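## Task

Find the yellow foam block lying on the floor beneath a desk and put it inside the tote near the door, with no part of it sticking out past the tote's rim. It must rest there without the robot supporting it at the end, and the robot must not topple or be left leaning.

## Robot and tools

ROBOT. A Hello Robot Stretch 4 in a physics simulation: an omni-wheel base, a vertical mast carrying a lift, one telescoping arm reaching forward from the lift, a three-joint wrist (yaw, pitch, roll) and a two-finger gripper with bendable steel fingers. It stands about 1.6 m tall; the base rim lies within 0.23 m of the base origin. Cameras: head_camera, head_left_camera, head_right_camera (all on the head) and wrist_camera (on the gripper). Loose objects may occasionally get nudged by something else.

FRAMES. Base frame: origin on the floor below the base centre, x ahead, y to the left, z upward. hand_pose (the point between the open fingertips, link pinch) is reported in this frame; with all wrist joints at 0 its axes line up with the base frame, but the printed value can be a bit off. The odometry frame is the base frame as it was when the scene began.

execute_actions(actions, cameras). actions is a list holding one action or nothing (empty list = just report state and images). An action may contain "base", "joints", or both, plus optional "pace" and "contact_limits"; alternatively it contains only {"end_of_arm": "enable_torque"}, which re-powers wrist or gripper motors that shut off, making them hold still. All motions in one action begin together.
- base: exactly one relative move from the current spot: {"translate_m": d} straight ahead (+) or back, -2 to 2 m; {"strafe_m": d} sideways, left +, -2 to 2 m; {"rotate_rad": d} spin in place, counter-clockwise (left) +, -3.2 to 3.2 rad. The offset is counted from the base position in the latest reported state.
- joints: absolute targets keyed by name. lift_m 0 to 1.2 m (height); arm_m 0 to 0.55 m (extension); wrist_yaw_rad -1.134 to 4.276 (0 points ahead, + turns left, 3.14 tucked back, above 3.4 the arm may block it); wrist_pitch_rad -1.117 to 4.259 (0 level, 1.57 pointing down); wrist_roll_rad -1.117 to 4.259 (0 fingers level, + turns clockwise seen from behind); gripper_m -0.038 to 0.141 m fingertip gap (below 0 the tips press together). Targets outside a joint's range get clipped and flagged; other bad values or unknown keys reject the call with no motion. Omitted joints or base may keep pushing toward an earlier target.
- pace: "slow", "default", "fast", "max" (base up to 0.1/0.3/0.4/0.6 m/s and 1/2/3/4 rad/s; lowered when the lift is above 0.2 m, to 0.3 m/s and 1 rad/s at 1.2 m).
- contact_limits: {"arm_m": v}, v from 0 (gentlest) to 0.75 (firmest), default 0.5; the arm halts when it pushes harder.
- cameras: list of names or "all"; omitted/null means all, [] means none.
To unfold the wrist at scene start, one action with lift_m 0.4 and wrist_yaw_rad 0 works.

wait(seconds): 0 to 10 s of no new commands, then the same report as an empty action. zoom_image(camera, region=[x0,y0,x1,y1]) magnifies pixels of that camera's latest full image, region at most 504x504, origin top-left. read_manual(section) only returns licence texts. finished_scene(scene) ends the current scene by number once the result must hold; it cannot be reversed and its result gives the next task.

RESULTS. base_status and joint_status: "done" (for the base this only means the wheels rotated enough, slip included); "off_target" (resting short of target, may still push); "contact_stop_at_<key>" (hit something; that part goes slack, a slack lift can sag and slack wheels can roll); "limit_stop_at_<name>", e.g. limit_stop_at_tilt (leaning over 6 degrees: lift, arm, wheels go slack and ignore commands until upright) or limit_stop_at_own_body (about to hit itself, common with pitch below -0.2 combined with roll below -0.4 or above 4; you can still move away); "torque_fault" (wrist or gripper motor overloaded and went limp until enable_torque). on_its_own lists things not commanded in this call; "held at" there is the held target, not the position. If a call reports a stop, later motion calls in the same reply are skipped.
lidar_m: 12 distances in m from the base origin, 30-degree sectors starting straight ahead and going counter-clockwise (4th left, 7th behind, 10th right); "-" is nothing seen or closer than 0.25 m. It senses roughly 0.15 m up to robot height, so desk tops register; glass, thin legs and rear objects may be missed. wrist_depth_mm: 7x7 grid of median depths, 100 to 2000 mm, "-" for invalid; the robot's own parts appear. base_odometry is wheel-based (heading -3.142 to 3.142, left +); if turned_by_wheels and turned_by_imu disagree by over ~0.1 rad, the base slipped or bumped something. base_tilt in degrees (forward/right +, with a constant bias up to ~1.5). motor_effort in percent of max, + toward higher joint values, bracket = peak over the last action; wheel motors + means turning right. Gripper reading and "done" do not prove a grasp; a firm squeeze (command 0 or above) shows as a clear gripper effort change, and a held load in a level gripper shifts wrist pitch effort.

GRIPPING. Command a gap smaller than the object; squeezing harder pulls it toward the wrist, opening pushes it out. If fingertips jam on a surface below, raise the lift.

CAMERA CALIBRATION is given per camera (K, distortion, T_world_to_cam mapping base frame to camera, pos_world); actual values drift slightly, and the wrist camera's pose error grows with arm extension.

AVOID. Driving or turning with over 1 kg held and arm_m above 0.2, especially at fast paces; sustained hard pushing or pulling, particularly with the gripper high or a high contact limit; pressing the gripper into things (torque faults); dropping, slamming or knocking objects; leaving the robot tilted or an object resting on the robot.

Each tool is called after "Emit:" by a JSON object that holds its "fn" and its "kwargs".

## Session

Emit:
{"fn": "execute_actions", "kwargs": {"actions": []}}

Scene clock: 0.00 s.
base_odometry: x=+0.000 y=+0.000 heading=+0.000 (m, m, rad; odometry frame)
turned_by_wheels: +0.000 (rad since the last result)
turned_by_imu: +0.000 (rad since the last result)
base_tilt: forward=-0.4 right=-0.3 (deg)
lidar_m: 0.83 0.79 0.90 1.46 1.46 1.06 0.85 0.86 0.93 1.40 1.89 1.00
base_status: not commanded
joint_positions: lift_m=+0.185 arm_m=+0.000 wrist_yaw_rad=+3.180 wrist_pitch_rad=+0.020 wrist_roll_rad=+0.010 gripper_m=+0.057
joint_status: not commanded
motor_effort: lift_m=+18 arm_m=+0 wrist_yaw_rad=+0 wrist_pitch_rad=-7 wrist_roll_rad=-2 gripper_m=-4 wheel_0=+0 wheel_1=+0 wheel_2=+0 (%)
hand_pose: x=-0.1204 y=+0.0763 z=+0.3572 quat_wxyz=(-0.019, -0.010, +0.005, +1.000) (m; base frame)
wrist_depth_mm: - 140 235 1078 1138 1255 1397 / - 113 139 1078 1138 1255 1336 / - 110 138 1060 1138 1205 1308 / - 120 148 1060 1118 1229 1308 / 140 144 976 1042 1118 1229 1281 / 213 917 211 1042 211 1182 1281 / 214 891 917 144 960 917 946
pictures: head_camera, head_left_camera, head_right_camera, wrist_camera
Images, in order (width x height): head_camera 420x560, head_left_camera 420x672, head_right_camera 420x672, wrist_camera 616x392.

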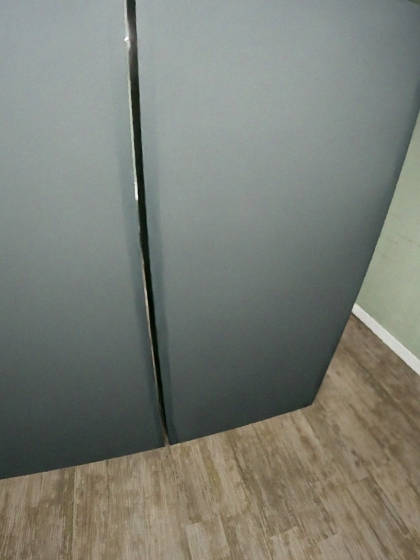

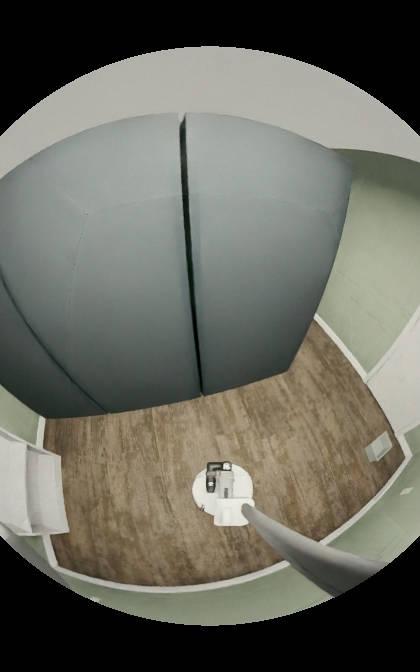

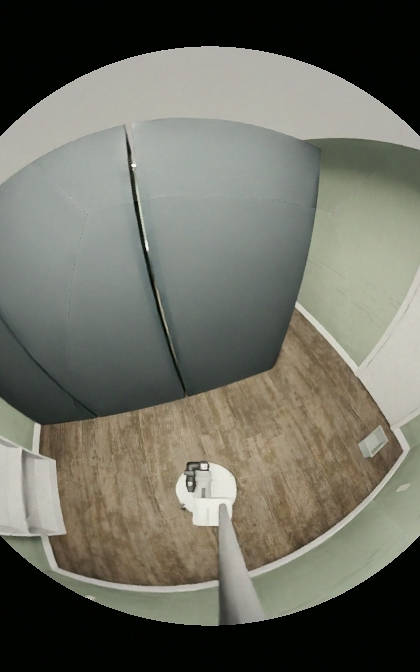

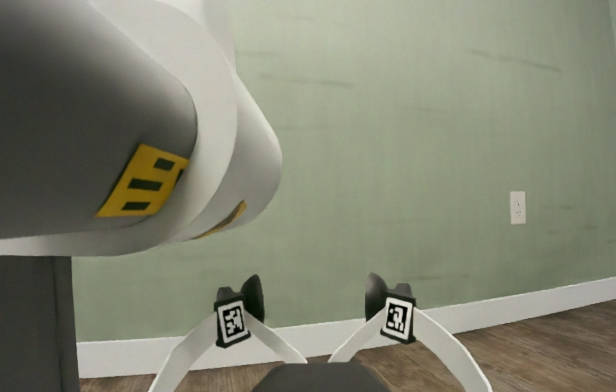

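Emit:
{"fn": "execute_actions", "kwargs": {"actions": [{"base":{"rotate_rad":-0.97},"pace":"fast"}], "cameras": ["head_camera"]}}

Emit:
{"fn": "execute_actions", "kwargs": {"actions": [{"base":{"translate_m":1.5},"pace":"max"}], "cameras": ["head_right_camera"]}}

Emit:
{"fn": "execute_actions", "kwargs": {"actions": [{"base":{"rotate_rad":1.27},"pace":"fast"}], "cameras": ["head_camera","head_left_camera"]}}

Scene clock: 2.37 s.
base_odometry: x=+0.000 y=+0.000 heading=-0.970 (m, m, rad; odometry frame)
turned_by_wheels: -0.970 (rad since the last result)
turned_by_imu: -0.980 (rad since the last result)
base_tilt: forward=-0.4 right=-0.3 (deg)
lidar_m: 1.89 0.95 0.82 0.81 0.99 1.46 1.45 1.00 0.86 0.84 1.00 1.40
base_status: done
joint_positions: lift_m=+0.185 arm_m=+0.000 wrist_yaw_rad=+3.180 wrist_pitch_rad=+0.020 wrist_roll_rad=+0.010 gripper_m=+0.057
joint_status: not commanded
motor_effort: lift_m=+18(18) arm_m=+0(0) wrist_yaw_rad=-1(0) wrist_pitch_rad=-7(8) wrist_roll_rad=-1(2) gripper_m=-1(0) wheel_0=+0(8) wheel_1=-2(8) wheel_2=-1(9) (%)
hand_pose: x=-0.1204 y=+0.0763 z=+0.3572 quat_wxyz=(-0.019, -0.010, +0.005, +1.000) (m; base frame)
wrist_depth_mm: - 140 235 - 1808 1708 1576 / - 113 139 1983 1756 1708 1576 / - 110 138 1808 1756 1661 1618 / - 120 148 1808 1708 1661 1576 / 140 144 1863 1983 1708 1661 1576 / 213 1255 211 1537 212 1397 1366 / 214 1042 904 145 946 904 946
pictures: head_camera
Images, in order (width x height): head_camera 420x560.

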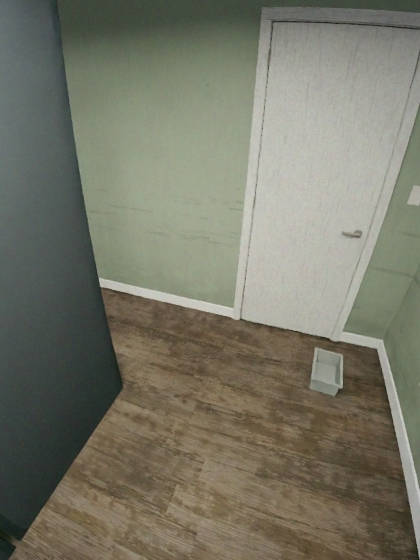

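Scene clock: 6.43 s.
base_odometry: x=+0.848 y=-1.237 heading=-0.970 (m, m, rad; odometry frame)
turned_by_wheels: +0.000 (rad since the last result)
turned_by_imu: -0.002 (rad since the last result)
base_tilt: forward=-0.5 right=-0.3 (deg)
lidar_m: 0.47 0.56 1.06 0.88 0.61 0.90 2.53 1.48 0.72 0.72 0.54 0.47
base_status: done
joint_positions: lift_m=+0.185 arm_m=+0.000 wrist_yaw_rad=+3.180 wrist_pitch_rad=+0.020 wrist_roll_rad=+0.010 gripper_m=+0.057
joint_status: not commanded
motor_effort: lift_m=+18(19) arm_m=+0(0) wrist_yaw_rad=+0(0) wrist_pitch_rad=-7(7) wrist_roll_rad=-1(2) gripper_m=-4(2) wheel_0=-1(7) wheel_1=-1(8) wheel_2=-1(15) (%)
hand_pose: x=-0.1204 y=+0.0763 z=+0.3572 quat_wxyz=(-0.019, -0.010, +0.005, +1.000) (m; base frame)
wrist_depth_mm: - 140 236 - - 1863 854 / - 113 139 - - 1863 878 / - 110 138 - - - 917 / - 120 148 - - - 931 / 140 144 - - - - 946 / 213 1537 211 1537 211 1397 917 / 214 1025 904 144 960 904 866
pictures: head_right_camera
Images, in order (width x height): head_right_camera 420x672.

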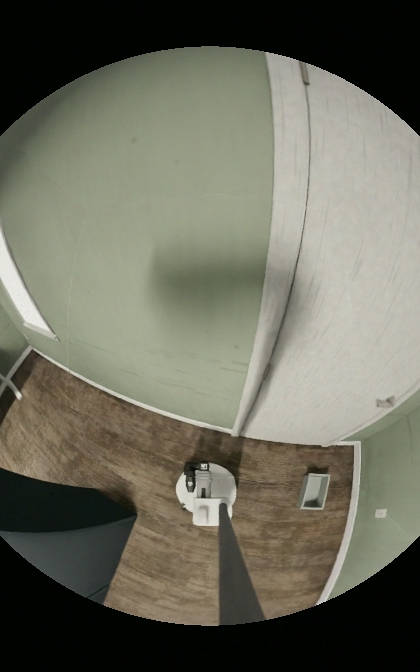

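Scene clock: 8.03 s.
base_odometry: x=+0.848 y=-1.237 heading=+0.300 (m, m, rad; odometry frame)
turned_by_wheels: +1.270 (rad since the last result)
turned_by_imu: +1.283 (rad since the last result)
base_tilt: forward=-0.3 right=-0.3 (deg)
lidar_m: 1.66 0.64 0.62 1.56 1.87 1.33 0.72 0.72 0.49 0.45 0.48 0.71
base_status: done
joint_positions: lift_m=+0.185 arm_m=+0.000 wrist_yaw_rad=+3.180 wrist_pitch_rad=+0.020 wrist_roll_rad=+0.010 gripper_m=+0.057
joint_status: not commanded
motor_effort: lift_m=+18(18) arm_m=+0(0) wrist_yaw_rad=+0(1) wrist_pitch_rad=-7(7) wrist_roll_rad=-1(1) gripper_m=-3(2) wheel_0=+1(8) wheel_1=+0(5) wheel_2=+1(10) (%)
hand_pose: x=-0.1203 y=+0.0763 z=+0.3572 quat_wxyz=(-0.019, -0.010, +0.005, +1.000) (m; base frame)
wrist_depth_mm: - 140 236 1430 1397 1397 1397 / - 113 139 1397 1397 1366 1366 / - 110 138 1397 1397 1397 1397 / - 120 148 1397 1366 1366 1366 / 140 144 1430 1366 1366 1397 1397 / 213 1182 211 1366 211 1366 1336 / 214 976 831 145 960 904 931
pictures: head_camera, head_left_camera
Images, in order (width x height): head_camera 420x560, head_left_camera 420x672.

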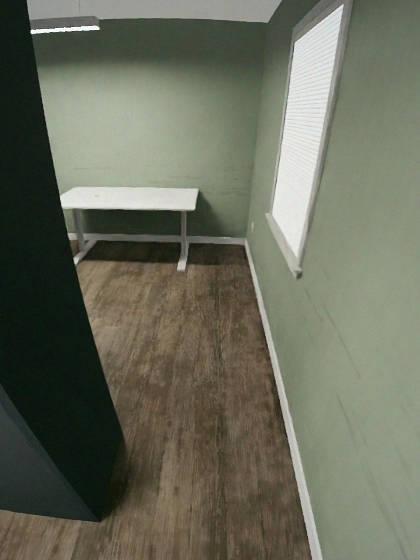

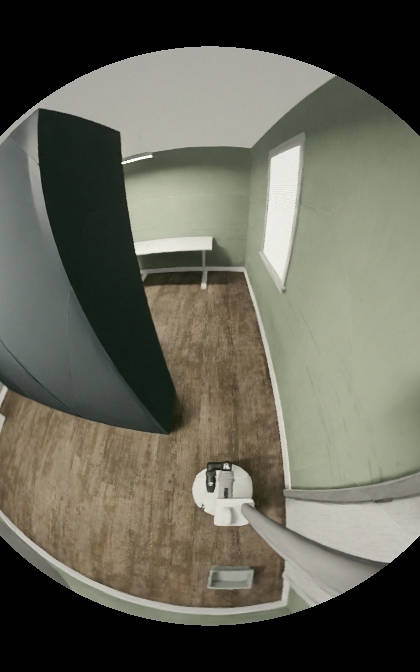

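Emit:
{"fn": "execute_actions", "kwargs": {"actions": [{"base":{"translate_m":1.5},"joints":{"lift_m":0.4,"wrist_yaw_rad":0,"gripper_m":0.14},"pace":"max"}]}}

Scene clock: 12.20 s.
base_odometry: x=+2.281 y=-0.795 heading=+0.299 (m, m, rad; odometry frame)
turned_by_wheels: +0.000 (rad since the last result)
turned_by_imu: -0.002 (rad since the last result)
base_tilt: forward=-0.4 right=-0.3 (deg)
lidar_m: 1.17 1.19 1.65 2.51 0.88 0.76 2.04 0.67 0.47 0.40 0.42 0.59
base_status: done
joint_positions: lift_m=+0.400 arm_m=+0.000 wrist_yaw_rad=+0.000 wrist_pitch_rad=+0.020 wrist_roll_rad=+0.010 gripper_m=+0.140
joint_status: all done
motor_effort: lift_m=+19(24) arm_m=+0(0) wrist_yaw_rad=-1(8) wrist_pitch_rad=-7(7) wrist_roll_rad=-1(1) gripper_m=+2(5) wheel_0=-1(8) wheel_1=-1(7) wheel_2=-1(15) (%)
hand_pose: x=+0.4597 y=-0.0874 z=+0.5724 quat_wxyz=(+1.000, +0.005, +0.010, +0.000) (m; base frame)
wrist_depth_mm: 1708 1708 1708 1708 1336 715 504 / 1708 1708 1708 1808 1366 723 492 / 1661 1708 1756 1708 1430 732 517 / 1661 1661 1756 1756 1430 750 525 / 1661 1708 1756 1708 1430 750 525 / 1661 1708 1708 1708 1281 210 539 / 1499 1430 1336 145 1205 691 535
pictures: head_camera, head_left_camera, head_right_camera, wrist_camera
camera_calibration (this result's frames):
wrist_camera: T_world_to_cam=[[0.0106448, -0.999791, -0.0174293, -0.0742145], [0.0172602, 0.0176114, -0.999696, 0.636724], [0.999794, 0.0103407, 0.0174441, -0.244272], [0, 0, 0, 1]] pos_world=[0.234022, -0.0828867, 0.639498]
Images, in order (width x height): head_camera 420x560, head_left_camera 420x672, head_right_camera 420x672, wrist_camera 616x392.

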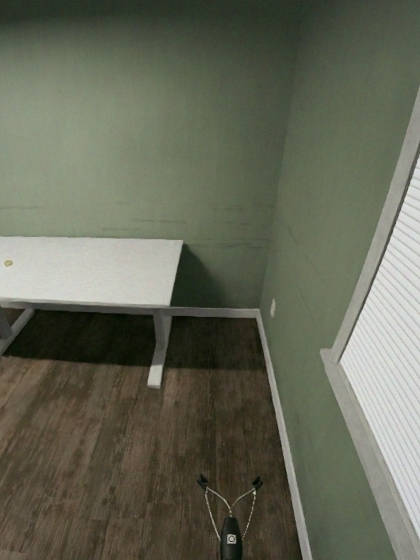

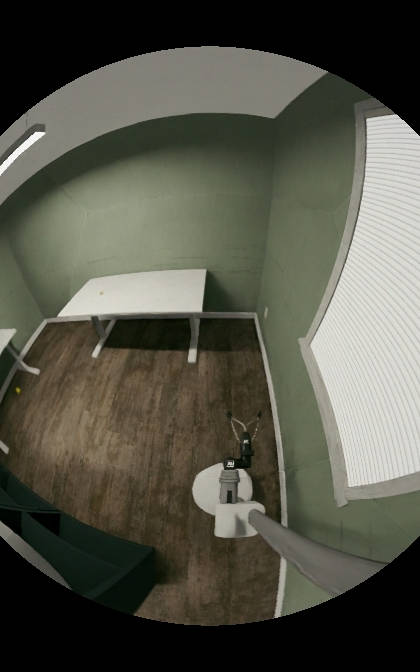

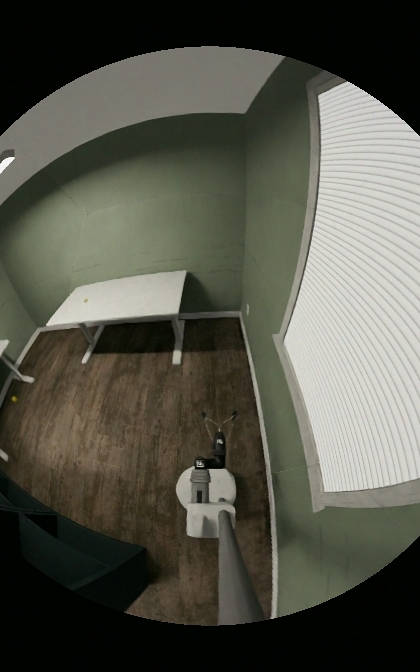

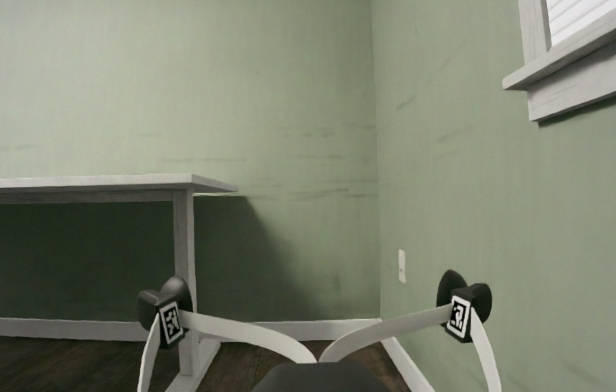

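Emit:
{"fn": "execute_actions", "kwargs": {"actions": [{"base":{"rotate_rad":1.45},"joints":{"lift_m":0.2,"wrist_pitch_rad":0.4},"pace":"fast"}], "cameras": ["head_camera","wrist_camera"]}}

Scene clock: 14.07 s.
base_odometry: x=+2.281 y=-0.795 heading=+1.749 (m, m, rad; odometry frame)
turned_by_wheels: +1.450 (rad since the last result)
turned_by_imu: +1.465 (rad since the last result)
base_tilt: forward=-0.4 right=-0.3 (deg)
lidar_m: 2.49 0.99 0.75 2.78 0.83 0.50 0.41 0.42 0.52 1.16 1.16 1.50
base_status: done
joint_positions: lift_m=+0.200 arm_m=+0.000 wrist_yaw_rad=+0.000 wrist_pitch_rad=+0.402 wrist_roll_rad=+0.010 gripper_m=+0.140
joint_status: all done
motor_effort: lift_m=+16(16) arm_m=-1(0) wrist_yaw_rad=-1(2) wrist_pitch_rad=-6(6) wrist_roll_rad=-2(2) gripper_m=-1(1) wheel_0=-1(7) wheel_1=-1(6) wheel_2=+2(8) (%)
hand_pose: x=+0.4368 y=-0.0874 z=+0.2656 quat_wxyz=(+0.980, +0.005, +0.200, -0.001) (m; base frame)
wrist_depth_mm: 1708 - - - - - - / 1756 - - - - - - / 1708 1863 1921 1863 1863 1863 1863 / 1118 1182 1138 1138 1138 1138 1098 / 831 831 831 831 820 798 788 / 640 615 654 647 634 211 609 / 535 521 525 146 517 508 512
pictures: head_camera, wrist_camera
camera_calibration (this result's frames):
wrist_camera: T_world_to_cam=[[0.00344563, -0.999793, -0.0200759, -0.0754628], [-0.356213, 0.017532, -0.93424, 0.476166], [0.934398, 0.0103704, -0.356079, -0.0882574], [0, 0, 0, 1]] pos_world=[0.252344, -0.08288, 0.411912]
Images, in order (width x height): head_camera 420x560, wrist_camera 616x392.

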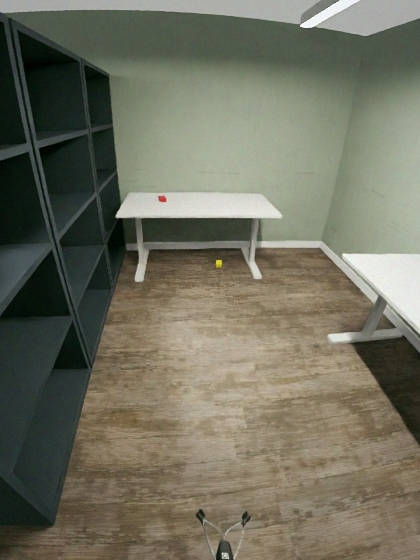

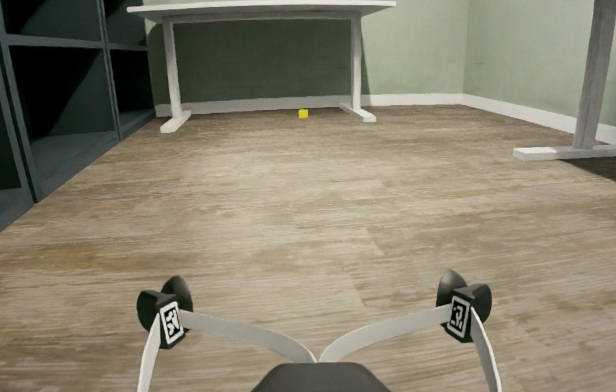

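Emit:
{"fn": "execute_actions", "kwargs": {"actions": [{"base":{"translate_m":2.0},"joints":{"lift_m":0.08,"arm_m":0.15,"wrist_pitch_rad":0.6},"pace":"max"}], "cameras": ["head_camera","wrist_camera"]}}

Scene clock: 19.47 s.
base_odometry: x=+1.925 y=+1.174 heading=+1.749 (m, m, rad; odometry frame)
turned_by_wheels: +0.000 (rad since the last result)
turned_by_imu: -0.003 (rad since the last result)
base_tilt: forward=-0.4 right=-0.3 (deg)
lidar_m: 0.49 0.48 0.65 0.85 0.89 1.14 2.41 1.56 0.97 0.89 1.68 0.58
base_status: done
joint_positions: lift_m=+0.080 arm_m=+0.149 wrist_yaw_rad=+0.000 wrist_pitch_rad=+0.602 wrist_roll_rad=+0.010 gripper_m=+0.140
joint_status: all done
motor_effort: lift_m=+18(15) arm_m=+7(8) wrist_yaw_rad=-1(1) wrist_pitch_rad=-5(6) wrist_roll_rad=-1(2) gripper_m=-2(3) wheel_0=-1(8) wheel_1=-2(8) wheel_2=+0(13) (%)
hand_pose: x=+0.5574 y=-0.0874 z=+0.0949 quat_wxyz=(+0.955, +0.005, +0.296, -0.001) (m; base frame)
wrist_depth_mm: 768 809 831 866 904 917 492 / 809 842 866 904 904 741 798 / 707 683 676 654 647 609 569 / 521 517 512 488 504 496 469 / 415 413 410 413 407 402 399 / 342 332 347 345 342 213 330 / 298 294 294 145 291 289 291
pictures: head_camera, wrist_camera
camera_calibration (this result's frames):
wrist_camera: T_world_to_cam=[[-0.000740559, -0.999793, -0.0203176, -0.0769861], [-0.534783, 0.0175641, -0.844807, 0.450733], [0.844989, 0.0102399, -0.534685, -0.194986], [0, 0, 0, 1]] pos_world=[0.405749, -0.0828903, 0.274962]
Images, in order (width x height): head_camera 420x560, wrist_camera 616x392.

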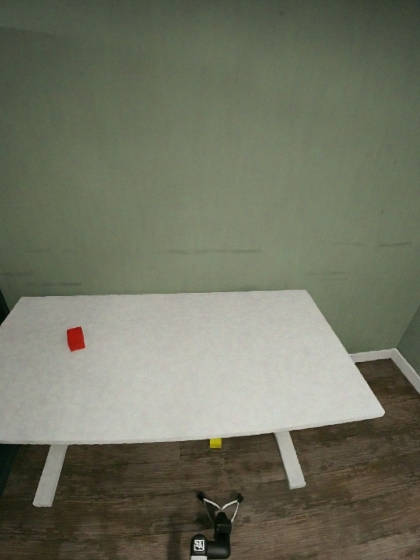

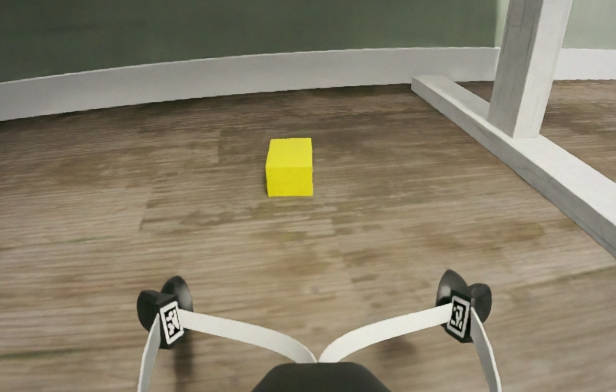

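Emit:
{"fn": "execute_actions", "kwargs": {"actions": [{"base":{"strafe_m":0.033},"joints":{"lift_m":0.25,"wrist_pitch_rad":0.8},"pace":"fast"}], "cameras": []}}

Emit:
{"fn": "execute_actions", "kwargs": {"actions": [{"base":{"translate_m":0.2},"joints":{"arm_m":0.49,"wrist_pitch_rad":1.5},"pace":"fast"}], "cameras": ["wrist_camera"]}}

Scene clock: 21.83 s.
base_odometry: x=+1.893 y=+1.168 heading=+1.749 (m, m, rad; odometry frame)
turned_by_wheels: +0.000 (rad since the last result)
turned_by_imu: +0.000 (rad since the last result)
base_tilt: forward=-0.5 right=-0.3 (deg)
lidar_m: 0.49 0.50 0.63 0.82 0.85 1.07 2.44 1.59 1.00 0.94 0.88 0.55
base_status: done
joint_positions: lift_m=+0.250 arm_m=+0.149 wrist_yaw_rad=+0.000 wrist_pitch_rad=+0.801 wrist_roll_rad=+0.010 gripper_m=+0.140
joint_status: all done
motor_effort: lift_m=+20(23) arm_m=+7(8) wrist_yaw_rad=-1(1) wrist_pitch_rad=-4(7) wrist_roll_rad=-2(2) gripper_m=+1(5) wheel_0=+2(9) wheel_1=-1(9) wheel_2=-1(1) (%)
hand_pose: x=+0.5204 y=-0.0874 z=+0.2209 quat_wxyz=(+0.921, +0.004, +0.390, -0.002) (m; base frame)
wrist_depth_mm: 798 831 866 891 931 960 530 / 842 878 891 891 878 778 707 / 750 750 732 732 715 668 699 / 627 615 615 585 609 603 569 / 530 535 530 535 525 525 504 / 462 455 469 466 462 213 452 / 418 413 418 145 410 404 410
pictures: none
No camera images: the call's "cameras" was empty. Leave "cameras" out to get every camera's image.

Scene clock: 23.63 s.
base_odometry: x=+1.857 y=+1.365 heading=+1.749 (m, m, rad; odometry frame)
turned_by_wheels: +0.000 (rad since the last result)
turned_by_imu: +0.000 (rad since the last result)
base_tilt: forward=-0.4 right=-0.3 (deg)
lidar_m: 0.27 0.31 0.40 0.85 0.89 1.10 2.61 1.55 1.01 1.22 0.55 0.33
base_status: done
joint_positions: lift_m=+0.250 arm_m=+0.489 wrist_yaw_rad=+0.000 wrist_pitch_rad=+1.500 wrist_roll_rad=+0.010 gripper_m=+0.140
joint_status: all done
motor_effort: lift_m=+21(20) arm_m=+8(8) wrist_yaw_rad=-1(0) wrist_pitch_rad=-2(1) wrist_roll_rad=-1(2) gripper_m=-1(1) wheel_0=+0(6) wheel_1=+0(5) wheel_2=+1(11) (%)
hand_pose: x=+0.6800 y=-0.0874 z=+0.1403 quat_wxyz=(+0.732, +0.003, +0.682, -0.003) (m; base frame)
wrist_depth_mm: 394 392 392 389 389 389 389 / 389 384 382 384 382 384 384 / 382 377 379 379 377 377 377 / 373 373 370 370 370 370 370 / 368 368 366 322 364 364 364 / 359 357 359 315 357 214 355 / 353 353 353 145 351 351 351
pictures: wrist_camera
camera_calibration (this result's frames):
wrist_camera: T_world_to_cam=[[-0.0161162, -0.999798, -0.0120149, -0.0666976], [-0.993989, 0.0173216, -0.108103, 0.763484], [0.108289, 0.0102005, -0.994067, 0.291088], [0, 0, 0, 1]] pos_world=[0.726298, -0.0828782, 0.371095]
Images, in order (width x height): wrist_camera 616x392.

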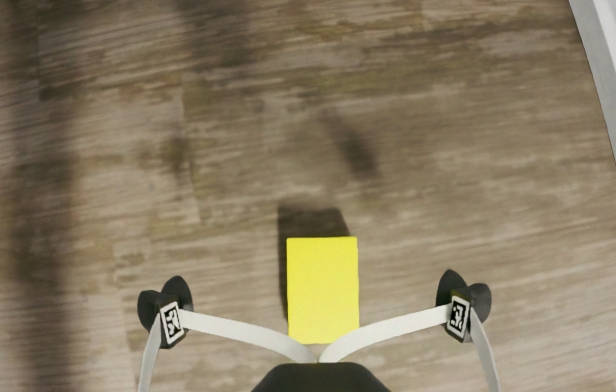

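Emit:
{"fn": "execute_actions", "kwargs": {"actions": [{"joints":{"lift_m":0.139,"gripper_m":0.1},"pace":"fast"}], "cameras": ["wrist_camera"]}}

Emit:
{"fn": "execute_actions", "kwargs": {"actions": [{"joints":{"gripper_m":0.02}}], "cameras": ["wrist_camera"]}}

Scene clock: 25.23 s.
base_odometry: x=+1.857 y=+1.365 heading=+1.749 (m, m, rad; odometry frame)
turned_by_wheels: +0.000 (rad since the last result)
turned_by_imu: +0.000 (rad since the last result)
base_tilt: forward=-0.5 right=-0.2 (deg)
lidar_m: 0.28 0.30 0.40 0.83 0.87 1.13 2.62 1.51 0.98 1.23 0.53 0.32
base_status: not commanded
joint_positions: lift_m=+0.139 arm_m=+0.489 wrist_yaw_rad=+0.000 wrist_pitch_rad=+1.500 wrist_roll_rad=+0.010 gripper_m=+0.100
joint_status: all done
motor_effort: lift_m=+16(18) arm_m=+7(8) wrist_yaw_rad=-1(1) wrist_pitch_rad=-1(1) wrist_roll_rad=-2(1) gripper_m=-2(4) wheel_0=+0(0) wheel_1=+0(0) wheel_2=+1(1) (%)
hand_pose: x=+0.6800 y=-0.0874 z=+0.0297 quat_wxyz=(+0.732, +0.003, +0.682, -0.003) (m; base frame)
wrist_depth_mm: 276 276 273 273 273 272 - / 271 270 270 270 268 268 268 / 267 266 265 265 264 264 264 / 263 260 262 259 259 259 258 / 257 257 256 211 255 254 255 / 253 252 213 208 208 250 250 / 249 249 247 140 247 246 -
pictures: wrist_camera
camera_calibration (this result's frames):
wrist_camera: T_world_to_cam=[[-0.0161703, -0.999797, -0.012015, -0.067991], [-0.993988, 0.0173755, -0.108103, 0.751529], [0.10829, 0.0101947, -0.994067, 0.181113], [0, 0, 0, 1]] pos_world=[0.726299, -0.0828818, 0.260464]
Images, in order (width x height): wrist_camera 616x392.

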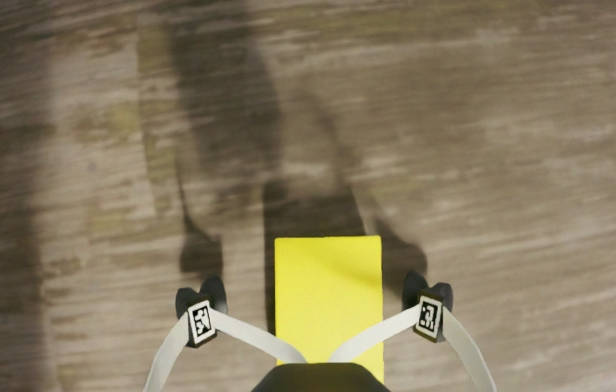

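Scene clock: 26.87 s.
base_odometry: x=+1.857 y=+1.365 heading=+1.749 (m, m, rad; odometry frame)
turned_by_wheels: +0.000 (rad since the last result)
turned_by_imu: +0.000 (rad since the last result)
base_tilt: forward=-0.4 right=-0.2 (deg)
lidar_m: 0.30 0.31 0.39 0.85 0.87 1.15 2.64 1.54 0.99 1.23 0.52 0.31
base_status: not commanded
joint_positions: lift_m=+0.139 arm_m=+0.489 wrist_yaw_rad=+0.000 wrist_pitch_rad=+1.500 wrist_roll_rad=+0.010 gripper_m=+0.020
joint_status: all done
motor_effort: lift_m=+15(16) arm_m=+8(8) wrist_yaw_rad=-2(1) wrist_pitch_rad=-1(2) wrist_roll_rad=-1(1) gripper_m=-16(17) wheel_0=-1(0) wheel_1=-1(0) wheel_2=+1(1) (%)
hand_pose: x=+0.6800 y=-0.0874 z=+0.0297 quat_wxyz=(+0.732, +0.003, +0.682, -0.003) (m; base frame)
wrist_depth_mm: 276 274 273 273 273 271 - / 272 270 270 268 268 268 268 / 267 266 265 264 263 263 264 / 262 262 259 262 258 259 259 / 257 256 257 200 255 255 254 / 252 252 201 196 196 251 250 / 248 248 247 194 246 245 -
pictures: wrist_camera
camera_calibration (this result's frames):
wrist_camera: T_world_to_cam=[[-0.0161702, -0.999797, -0.0120149, -0.0679911], [-0.993988, 0.0173754, -0.108103, 0.751529], [0.10829, 0.0101947, -0.994067, 0.181113], [0, 0, 0, 1]] pos_world=[0.726299, -0.0828818, 0.260464]
Images, in order (width x height): wrist_camera 616x392.

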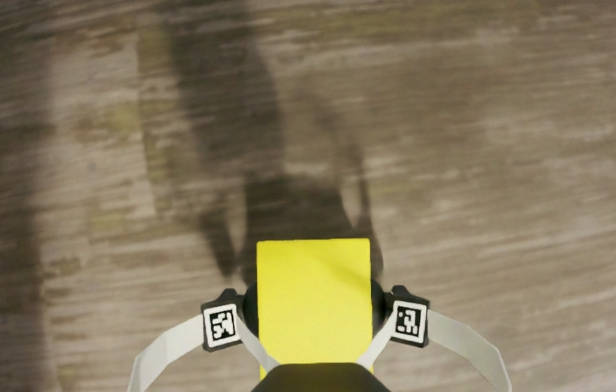

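Emit:
{"fn": "execute_actions", "kwargs": {"actions": [{"base":{"translate_m":-2.0},"joints":{"lift_m":0.2,"arm_m":0.15},"pace":"max"}], "cameras": ["wrist_camera"]}}

Emit:
{"fn": "execute_actions", "kwargs": {"actions": [{"base":{"rotate_rad":1.785},"pace":"fast"}], "cameras": ["head_camera","wrist_camera"]}}

Scene clock: 32.13 s.
base_odometry: x=+2.212 y=-0.604 heading=+1.749 (m, m, rad; odometry frame)
turned_by_wheels: +0.000 (rad since the last result)
turned_by_imu: +0.003 (rad since the last result)
base_tilt: forward=-0.4 right=-0.2 (deg)
lidar_m: 2.27 1.02 0.62 0.72 1.15 0.72 0.60 0.61 0.79 1.16 1.18 1.49
base_status: done
joint_positions: lift_m=+0.200 arm_m=+0.151 wrist_yaw_rad=+0.000 wrist_pitch_rad=+1.500 wrist_roll_rad=+0.010 gripper_m=+0.020
joint_status: all done
motor_effort: lift_m=+20(23) arm_m=-8(8) wrist_yaw_rad=+0(2) wrist_pitch_rad=-2(2) wrist_roll_rad=-2(2) gripper_m=-16(17) wheel_0=+2(8) wheel_1=+0(7) wheel_2=+0(13) (%)
hand_pose: x=+0.3425 y=-0.0874 z=+0.0903 quat_wxyz=(+0.732, +0.004, +0.682, -0.003) (m; base frame)
wrist_depth_mm: 342 342 340 342 338 338 338 / 336 334 336 332 334 332 332 / 329 329 329 329 329 329 327 / 324 322 324 324 322 320 322 / 319 317 319 200 317 315 315 / 314 314 202 196 196 312 310 / 309 307 307 194 306 306 306
pictures: wrist_camera
camera_calibration (this result's frames):
wrist_camera: T_world_to_cam=[[-0.0165811, -0.99979, -0.0120088, -0.0725857], [-0.994028, 0.0177788, -0.107667, 0.422691], [0.107858, 0.0101518, -0.994114, 0.278114], [0, 0, 0, 1]] pos_world=[0.388966, -0.0829088, 0.321115]
Images, in order (width x height): wrist_camera 616x392.

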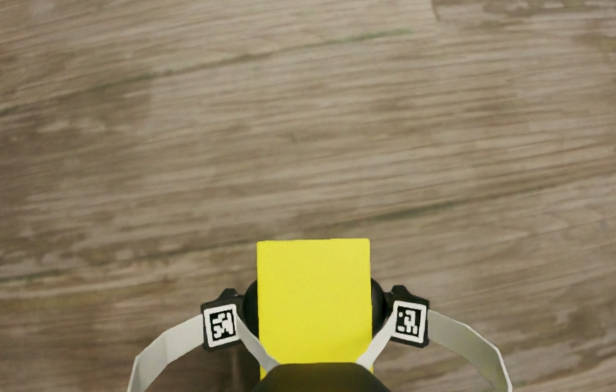

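Scene clock: 33.97 s.
base_odometry: x=+2.212 y=-0.604 heading=-2.749 (m, m, rad; odometry frame)
turned_by_wheels: +1.785 (rad since the last result)
turned_by_imu: +1.804 (rad since the last result)
base_tilt: forward=-0.5 right=-0.3 (deg)
lidar_m: 2.05 0.90 0.66 0.62 0.66 0.96 1.16 1.25 1.88 1.86 0.79 0.61
base_status: done
joint_positions: lift_m=+0.200 arm_m=+0.151 wrist_yaw_rad=+0.000 wrist_pitch_rad=+1.500 wrist_roll_rad=+0.010 gripper_m=+0.020
joint_status: not commanded
motor_effort: lift_m=+20(20) arm_m=-7(8) wrist_yaw_rad=-2(1) wrist_pitch_rad=-1(2) wrist_roll_rad=-1(1) gripper_m=-17(15) wheel_0=+0(8) wheel_1=+0(8) wheel_2=+2(8) (%)
hand_pose: x=+0.3426 y=-0.0874 z=+0.0903 quat_wxyz=(+0.732, +0.003, +0.682, -0.003) (m; base frame)
wrist_depth_mm: 343 340 340 340 340 340 340 / 336 334 336 334 332 332 332 / 330 329 329 329 327 327 327 / 325 322 324 324 322 320 320 / 319 319 319 200 317 315 317 / 314 312 201 196 196 310 310 / 310 307 306 193 304 306 306
pictures: head_camera, wrist_camera
camera_calibration (this result's frames):
wrist_camera: T_world_to_cam=[[-0.016179, -0.999797, -0.012012, -0.072714], [-0.994014, 0.0173813, -0.10786, 0.422767], [0.108047, 0.010195, -0.994094, 0.278044], [0, 0, 0, 1]] pos_world=[0.389018, -0.0828821, 0.321128]
Images, in order (width x height): head_camera 420x560, wrist_camera 616x392.

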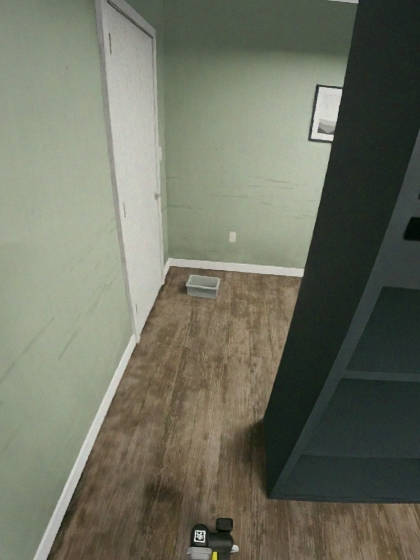

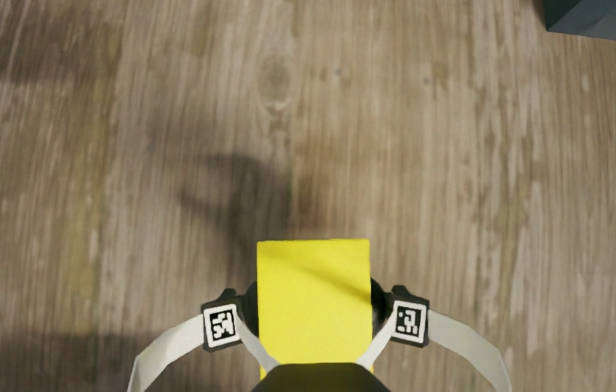

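Emit:
{"fn": "execute_actions", "kwargs": {"actions": [{"base":{"strafe_m":0.15},"pace":"max"}], "cameras": []}}

Emit:
{"fn": "execute_actions", "kwargs": {"actions": [{"base":{"translate_m":1.7},"joints":{"lift_m":0.4,"arm_m":0.35},"pace":"max"}], "cameras": ["head_camera","wrist_camera"]}}

Scene clock: 35.57 s.
base_odometry: x=+2.269 y=-0.742 heading=-2.749 (m, m, rad; odometry frame)
turned_by_wheels: +0.000 (rad since the last result)
turned_by_imu: -0.001 (rad since the last result)
base_tilt: forward=-0.4 right=-0.3 (deg)
lidar_m: 1.63 0.69 0.49 0.45 0.49 0.76 1.17 1.23 1.81 1.90 0.79 0.73
base_status: done
joint_positions: lift_m=+0.200 arm_m=+0.151 wrist_yaw_rad=+0.000 wrist_pitch_rad=+1.500 wrist_roll_rad=+0.010 gripper_m=+0.020
joint_status: not commanded
motor_effort: lift_m=+20(20) arm_m=-8(7) wrist_yaw_rad=-2(2) wrist_pitch_rad=-2(1) wrist_roll_rad=-1(1) gripper_m=-18(16) wheel_0=+1(13) wheel_1=-1(11) wheel_2=+1(1) (%)
hand_pose: x=+0.3426 y=-0.0874 z=+0.0903 quat_wxyz=(+0.732, +0.003, +0.682, -0.003) (m; base frame)
wrist_depth_mm: 340 342 342 340 340 340 338 / 336 336 334 334 332 332 332 / 330 330 329 327 327 327 325 / 324 324 324 322 322 322 322 / 319 319 317 200 317 314 315 / 314 312 202 197 196 310 310 / 309 307 307 194 306 303 304
pictures: none
No camera images: the call's "cameras" was empty. Leave "cameras" out to get every camera's image.

Scene clock: 39.97 s.
base_odometry: x=+0.699 y=-1.394 heading=-2.749 (m, m, rad; odometry frame)
turned_by_wheels: +0.000 (rad since the last result)
turned_by_imu: -0.003 (rad since the last result)
base_tilt: forward=-0.4 right=-0.3 (deg)
lidar_m: 0.53 0.50 0.36 0.37 0.41 0.59 1.96 0.79 0.92 2.99 1.42 0.55
base_status: done
joint_positions: lift_m=+0.400 arm_m=+0.349 wrist_yaw_rad=+0.000 wrist_pitch_rad=+1.500 wrist_roll_rad=+0.010 gripper_m=+0.020
joint_status: all done
motor_effort: lift_m=+19(25) arm_m=+7(8) wrist_yaw_rad=-1(0) wrist_pitch_rad=+0(2) wrist_roll_rad=-2(1) gripper_m=-17(19) wheel_0=-2(8) wheel_1=-1(8) wheel_2=-1(14) (%)
hand_pose: x=+0.5400 y=-0.0874 z=+0.2903 quat_wxyz=(+0.732, +0.003, +0.682, -0.003) (m; base frame)
wrist_depth_mm: 549 544 549 549 554 549 544 / 539 544 539 539 535 539 535 / 530 530 508 521 449 530 525 / 525 521 517 517 512 517 517 / 517 508 508 200 452 512 512 / 504 508 202 197 196 504 500 / 500 504 496 194 496 496 492
pictures: head_camera, wrist_camera
camera_calibration (this result's frames):
wrist_camera: T_world_to_cam=[[-0.0162829, -0.999795, -0.0120107, -0.0670653], [-0.994012, 0.0174844, -0.107861, 0.640508], [0.108049, 0.0101825, -0.994093, 0.455551], [0, 0, 0, 1]] pos_world=[0.58636, -0.0828891, 0.52114]
Images, in order (width x height): head_camera 420x560, wrist_camera 616x392.

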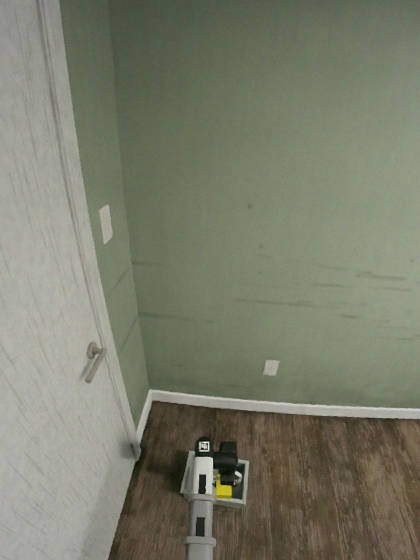

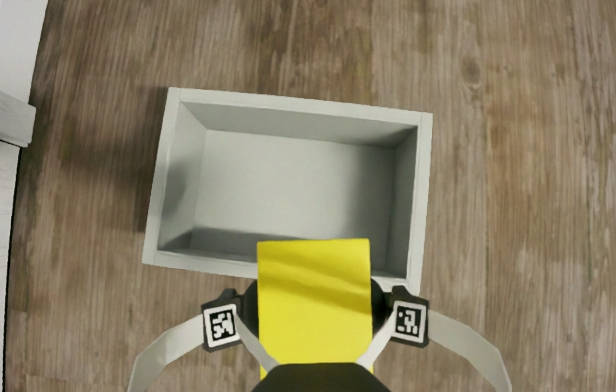

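Emit:
{"fn": "execute_actions", "kwargs": {"actions": [{"base":{"strafe_m":0.02},"joints":{"lift_m":0.31,"arm_m":0.446},"pace":"fast"}], "cameras": ["wrist_camera"]}}

Emit:
{"fn": "execute_actions", "kwargs": {"actions": [{"joints":{"lift_m":0.15},"pace":"fast"}], "cameras": ["head_camera","wrist_camera"]}}

Scene clock: 41.40 s.
base_odometry: x=+0.707 y=-1.412 heading=-2.749 (m, m, rad; odometry frame)
turned_by_wheels: +0.000 (rad since the last result)
turned_by_imu: +0.000 (rad since the last result)
base_tilt: forward=-0.4 right=-0.3 (deg)
lidar_m: 0.52 0.45 0.35 0.34 0.35 0.59 1.90 0.83 0.95 3.00 1.44 0.54
base_status: done
joint_positions: lift_m=+0.310 arm_m=+0.445 wrist_yaw_rad=+0.000 wrist_pitch_rad=+1.500 wrist_roll_rad=+0.010 gripper_m=+0.020
joint_status: all done
motor_effort: lift_m=+16(16) arm_m=+7(8) wrist_yaw_rad=-1(2) wrist_pitch_rad=+1(3) wrist_roll_rad=-1(1) gripper_m=-14(16) wheel_0=+2(7) wheel_1=+0(9) wheel_2=-1(2) (%)
hand_pose: x=+0.6360 y=-0.0874 z=+0.2006 quat_wxyz=(+0.732, +0.003, +0.682, -0.003) (m; base frame)
wrist_depth_mm: 455 455 452 452 452 452 452 / 449 445 449 445 445 449 445 / 439 442 439 439 439 439 439 / 433 433 410 392 377 427 430 / 427 424 421 200 421 370 421 / 418 357 202 196 196 351 415 / 415 300 314 194 355 294 410
pictures: wrist_camera
camera_calibration (this result's frames):
wrist_camera: T_world_to_cam=[[-0.0161936, -0.999797, -0.0120118, -0.0666347], [-0.994006, 0.0173965, -0.107932, 0.726249], [0.108119, 0.010192, -0.994086, 0.355951], [0, 0, 0, 1]] pos_world=[0.682331, -0.0828832, 0.431431]
Images, in order (width x height): wrist_camera 616x392.

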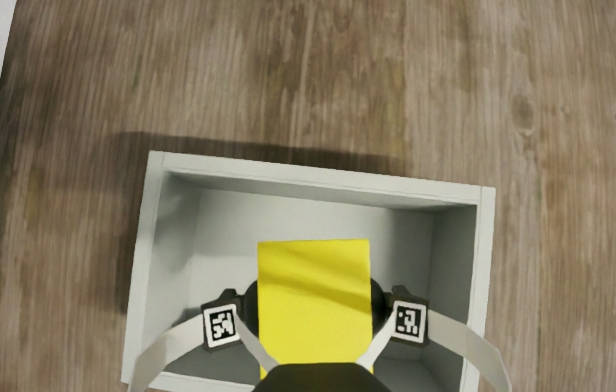

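Scene clock: 42.80 s.
base_odometry: x=+0.707 y=-1.412 heading=-2.749 (m, m, rad; odometry frame)
turned_by_wheels: +0.000 (rad since the last result)
turned_by_imu: +0.000 (rad since the last result)
base_tilt: forward=-0.4 right=-0.2 (deg)
lidar_m: 0.74 0.47 0.35 0.33 0.38 0.60 1.89 0.83 0.93 3.03 1.41 0.54
base_status: not commanded
joint_positions: lift_m=+0.150 arm_m=+0.445 wrist_yaw_rad=+0.000 wrist_pitch_rad=+1.500 wrist_roll_rad=+0.010 gripper_m=+0.020
joint_status: all done
motor_effort: lift_m=+16(17) arm_m=+8(7) wrist_yaw_rad=-1(1) wrist_pitch_rad=-1(1) wrist_roll_rad=-1(1) gripper_m=-18(15) wheel_0=+1(2) wheel_1=+0(0) wheel_2=-1(1) (%)
hand_pose: x=+0.6360 y=-0.0874 z=+0.0406 quat_wxyz=(+0.732, +0.003, +0.682, -0.003) (m; base frame)
wrist_depth_mm: 287 286 286 285 285 283 282 / 157 157 281 279 281 279 279 / 170 206 185 167 154 154 153 / 179 262 268 266 266 251 208 / 182 263 264 199 264 262 211 / 186 258 202 196 196 256 203 / 191 233 255 193 253 214 -
pictures: head_camera, wrist_camera
camera_calibration (this result's frames):
wrist_camera: T_world_to_cam=[[-0.016216, -0.999796, -0.0120119, -0.068543], [-0.994006, 0.0174188, -0.107932, 0.708981], [0.10812, 0.0101896, -0.994086, 0.196878], [0, 0, 0, 1]] pos_world=[0.682333, -0.0828847, 0.271412]
Images, in order (width x height): head_camera 420x560, wrist_camera 616x392.

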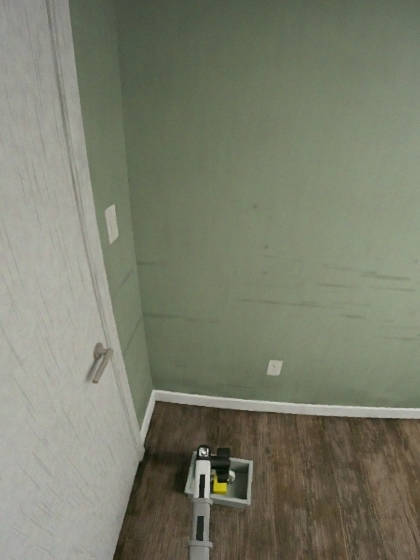

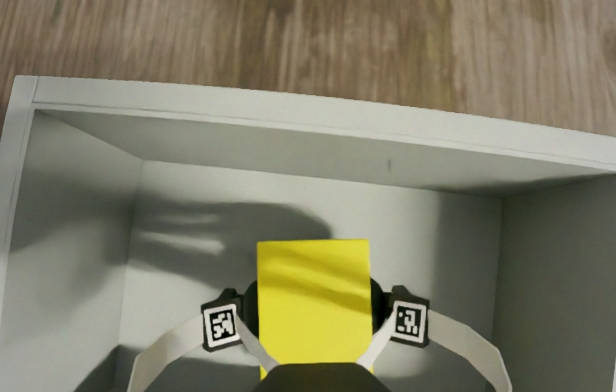

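Emit:
{"fn": "execute_actions", "kwargs": {"actions": [{"joints":{"lift_m":0.142,"gripper_m":0.09},"pace":"fast"}], "cameras": ["wrist_camera"]}}

Emit:
{"fn": "execute_actions", "kwargs": {"actions": [{"joints":{"lift_m":0.3},"pace":"max"}], "cameras": ["wrist_camera"]}}

Scene clock: 44.50 s.
base_odometry: x=+0.707 y=-1.412 heading=-2.749 (m, m, rad; odometry frame)
turned_by_wheels: +0.000 (rad since the last result)
turned_by_imu: +0.000 (rad since the last result)
base_tilt: forward=-0.4 right=-0.3 (deg)
lidar_m: 0.57 0.48 0.35 0.34 0.37 0.57 1.90 0.82 0.94 3.01 1.45 0.52
base_status: not commanded
joint_positions: lift_m=+0.142 arm_m=+0.445 wrist_yaw_rad=+0.000 wrist_pitch_rad=+1.500 wrist_roll_rad=+0.010 gripper_m=+0.090
joint_status: all done
motor_effort: lift_m=+16(14) arm_m=+8(8) wrist_yaw_rad=-1(2) wrist_pitch_rad=-1(1) wrist_roll_rad=-1(1) gripper_m=-2(13) wheel_0=+2(2) wheel_1=+0(1) wheel_2=-1(1) (%)
hand_pose: x=+0.6360 y=-0.0874 z=+0.0326 quat_wxyz=(+0.732, +0.003, +0.682, -0.003) (m; base frame)
wrist_depth_mm: 279 278 277 277 276 276 276 / 149 148 148 272 271 272 272 / 169 205 185 167 151 146 - / 179 259 262 259 258 251 209 / 182 255 256 211 256 254 211 / 186 252 215 208 208 250 204 / 192 248 248 145 247 236 -
pictures: wrist_camera
camera_calibration (this result's frames):
wrist_camera: T_world_to_cam=[[-0.0162157, -0.999796, -0.0120118, -0.068639], [-0.994006, 0.0174185, -0.107932, 0.708121], [0.10812, 0.0101896, -0.994086, 0.188948], [0, 0, 0, 1]] pos_world=[0.682334, -0.0828847, 0.263435]
Images, in order (width x height): wrist_camera 616x392.

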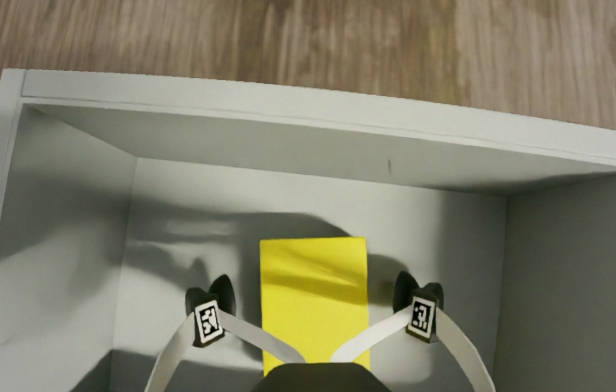

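Scene clock: 45.57 s.
base_odometry: x=+0.707 y=-1.412 heading=-2.749 (m, m, rad; odometry frame)
turned_by_wheels: +0.000 (rad since the last result)
turned_by_imu: +0.000 (rad since the last result)
base_tilt: forward=-0.5 right=-0.2 (deg)
lidar_m: 0.53 0.49 0.35 0.35 0.37 0.59 1.90 0.82 0.93 3.01 1.43 0.55
base_status: not commanded
joint_positions: lift_m=+0.300 arm_m=+0.445 wrist_yaw_rad=+0.000 wrist_pitch_rad=+1.500 wrist_roll_rad=+0.010 gripper_m=+0.090
joint_status: all done
motor_effort: lift_m=+19(25) arm_m=+8(8) wrist_yaw_rad=-1(1) wrist_pitch_rad=-3(2) wrist_roll_rad=-1(2) gripper_m=+2(2) wheel_0=+2(2) wheel_1=+0(1) wheel_2=-1(1) (%)
hand_pose: x=+0.6359 y=-0.0874 z=+0.1904 quat_wxyz=(+0.732, +0.003, +0.682, -0.003) (m; base frame)
wrist_depth_mm: 442 445 445 445 442 442 439 / 442 439 436 436 436 436 433 / 433 430 430 427 427 427 427 / 427 418 407 392 366 355 418 / 415 351 410 368 413 345 410 / 410 359 215 364 213 353 404 / 402 289 327 145 375 315 399
pictures: wrist_camera
camera_calibration (this result's frames):
wrist_camera: T_world_to_cam=[[-0.016322, -0.999795, -0.0120115, -0.0666791], [-0.994006, 0.0175239, -0.107912, 0.72514], [0.1081, 0.0101782, -0.994088, 0.345753], [0, 0, 0, 1]] pos_world=[0.682329, -0.0828918, 0.421159]
Images, in order (width x height): wrist_camera 616x392.

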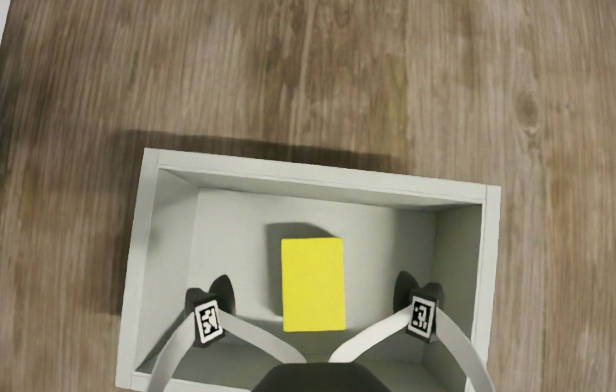

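Emit:
{"fn": "finished_scene", "kwargs": {"scene": 1}}

The scene is finished: the task was done.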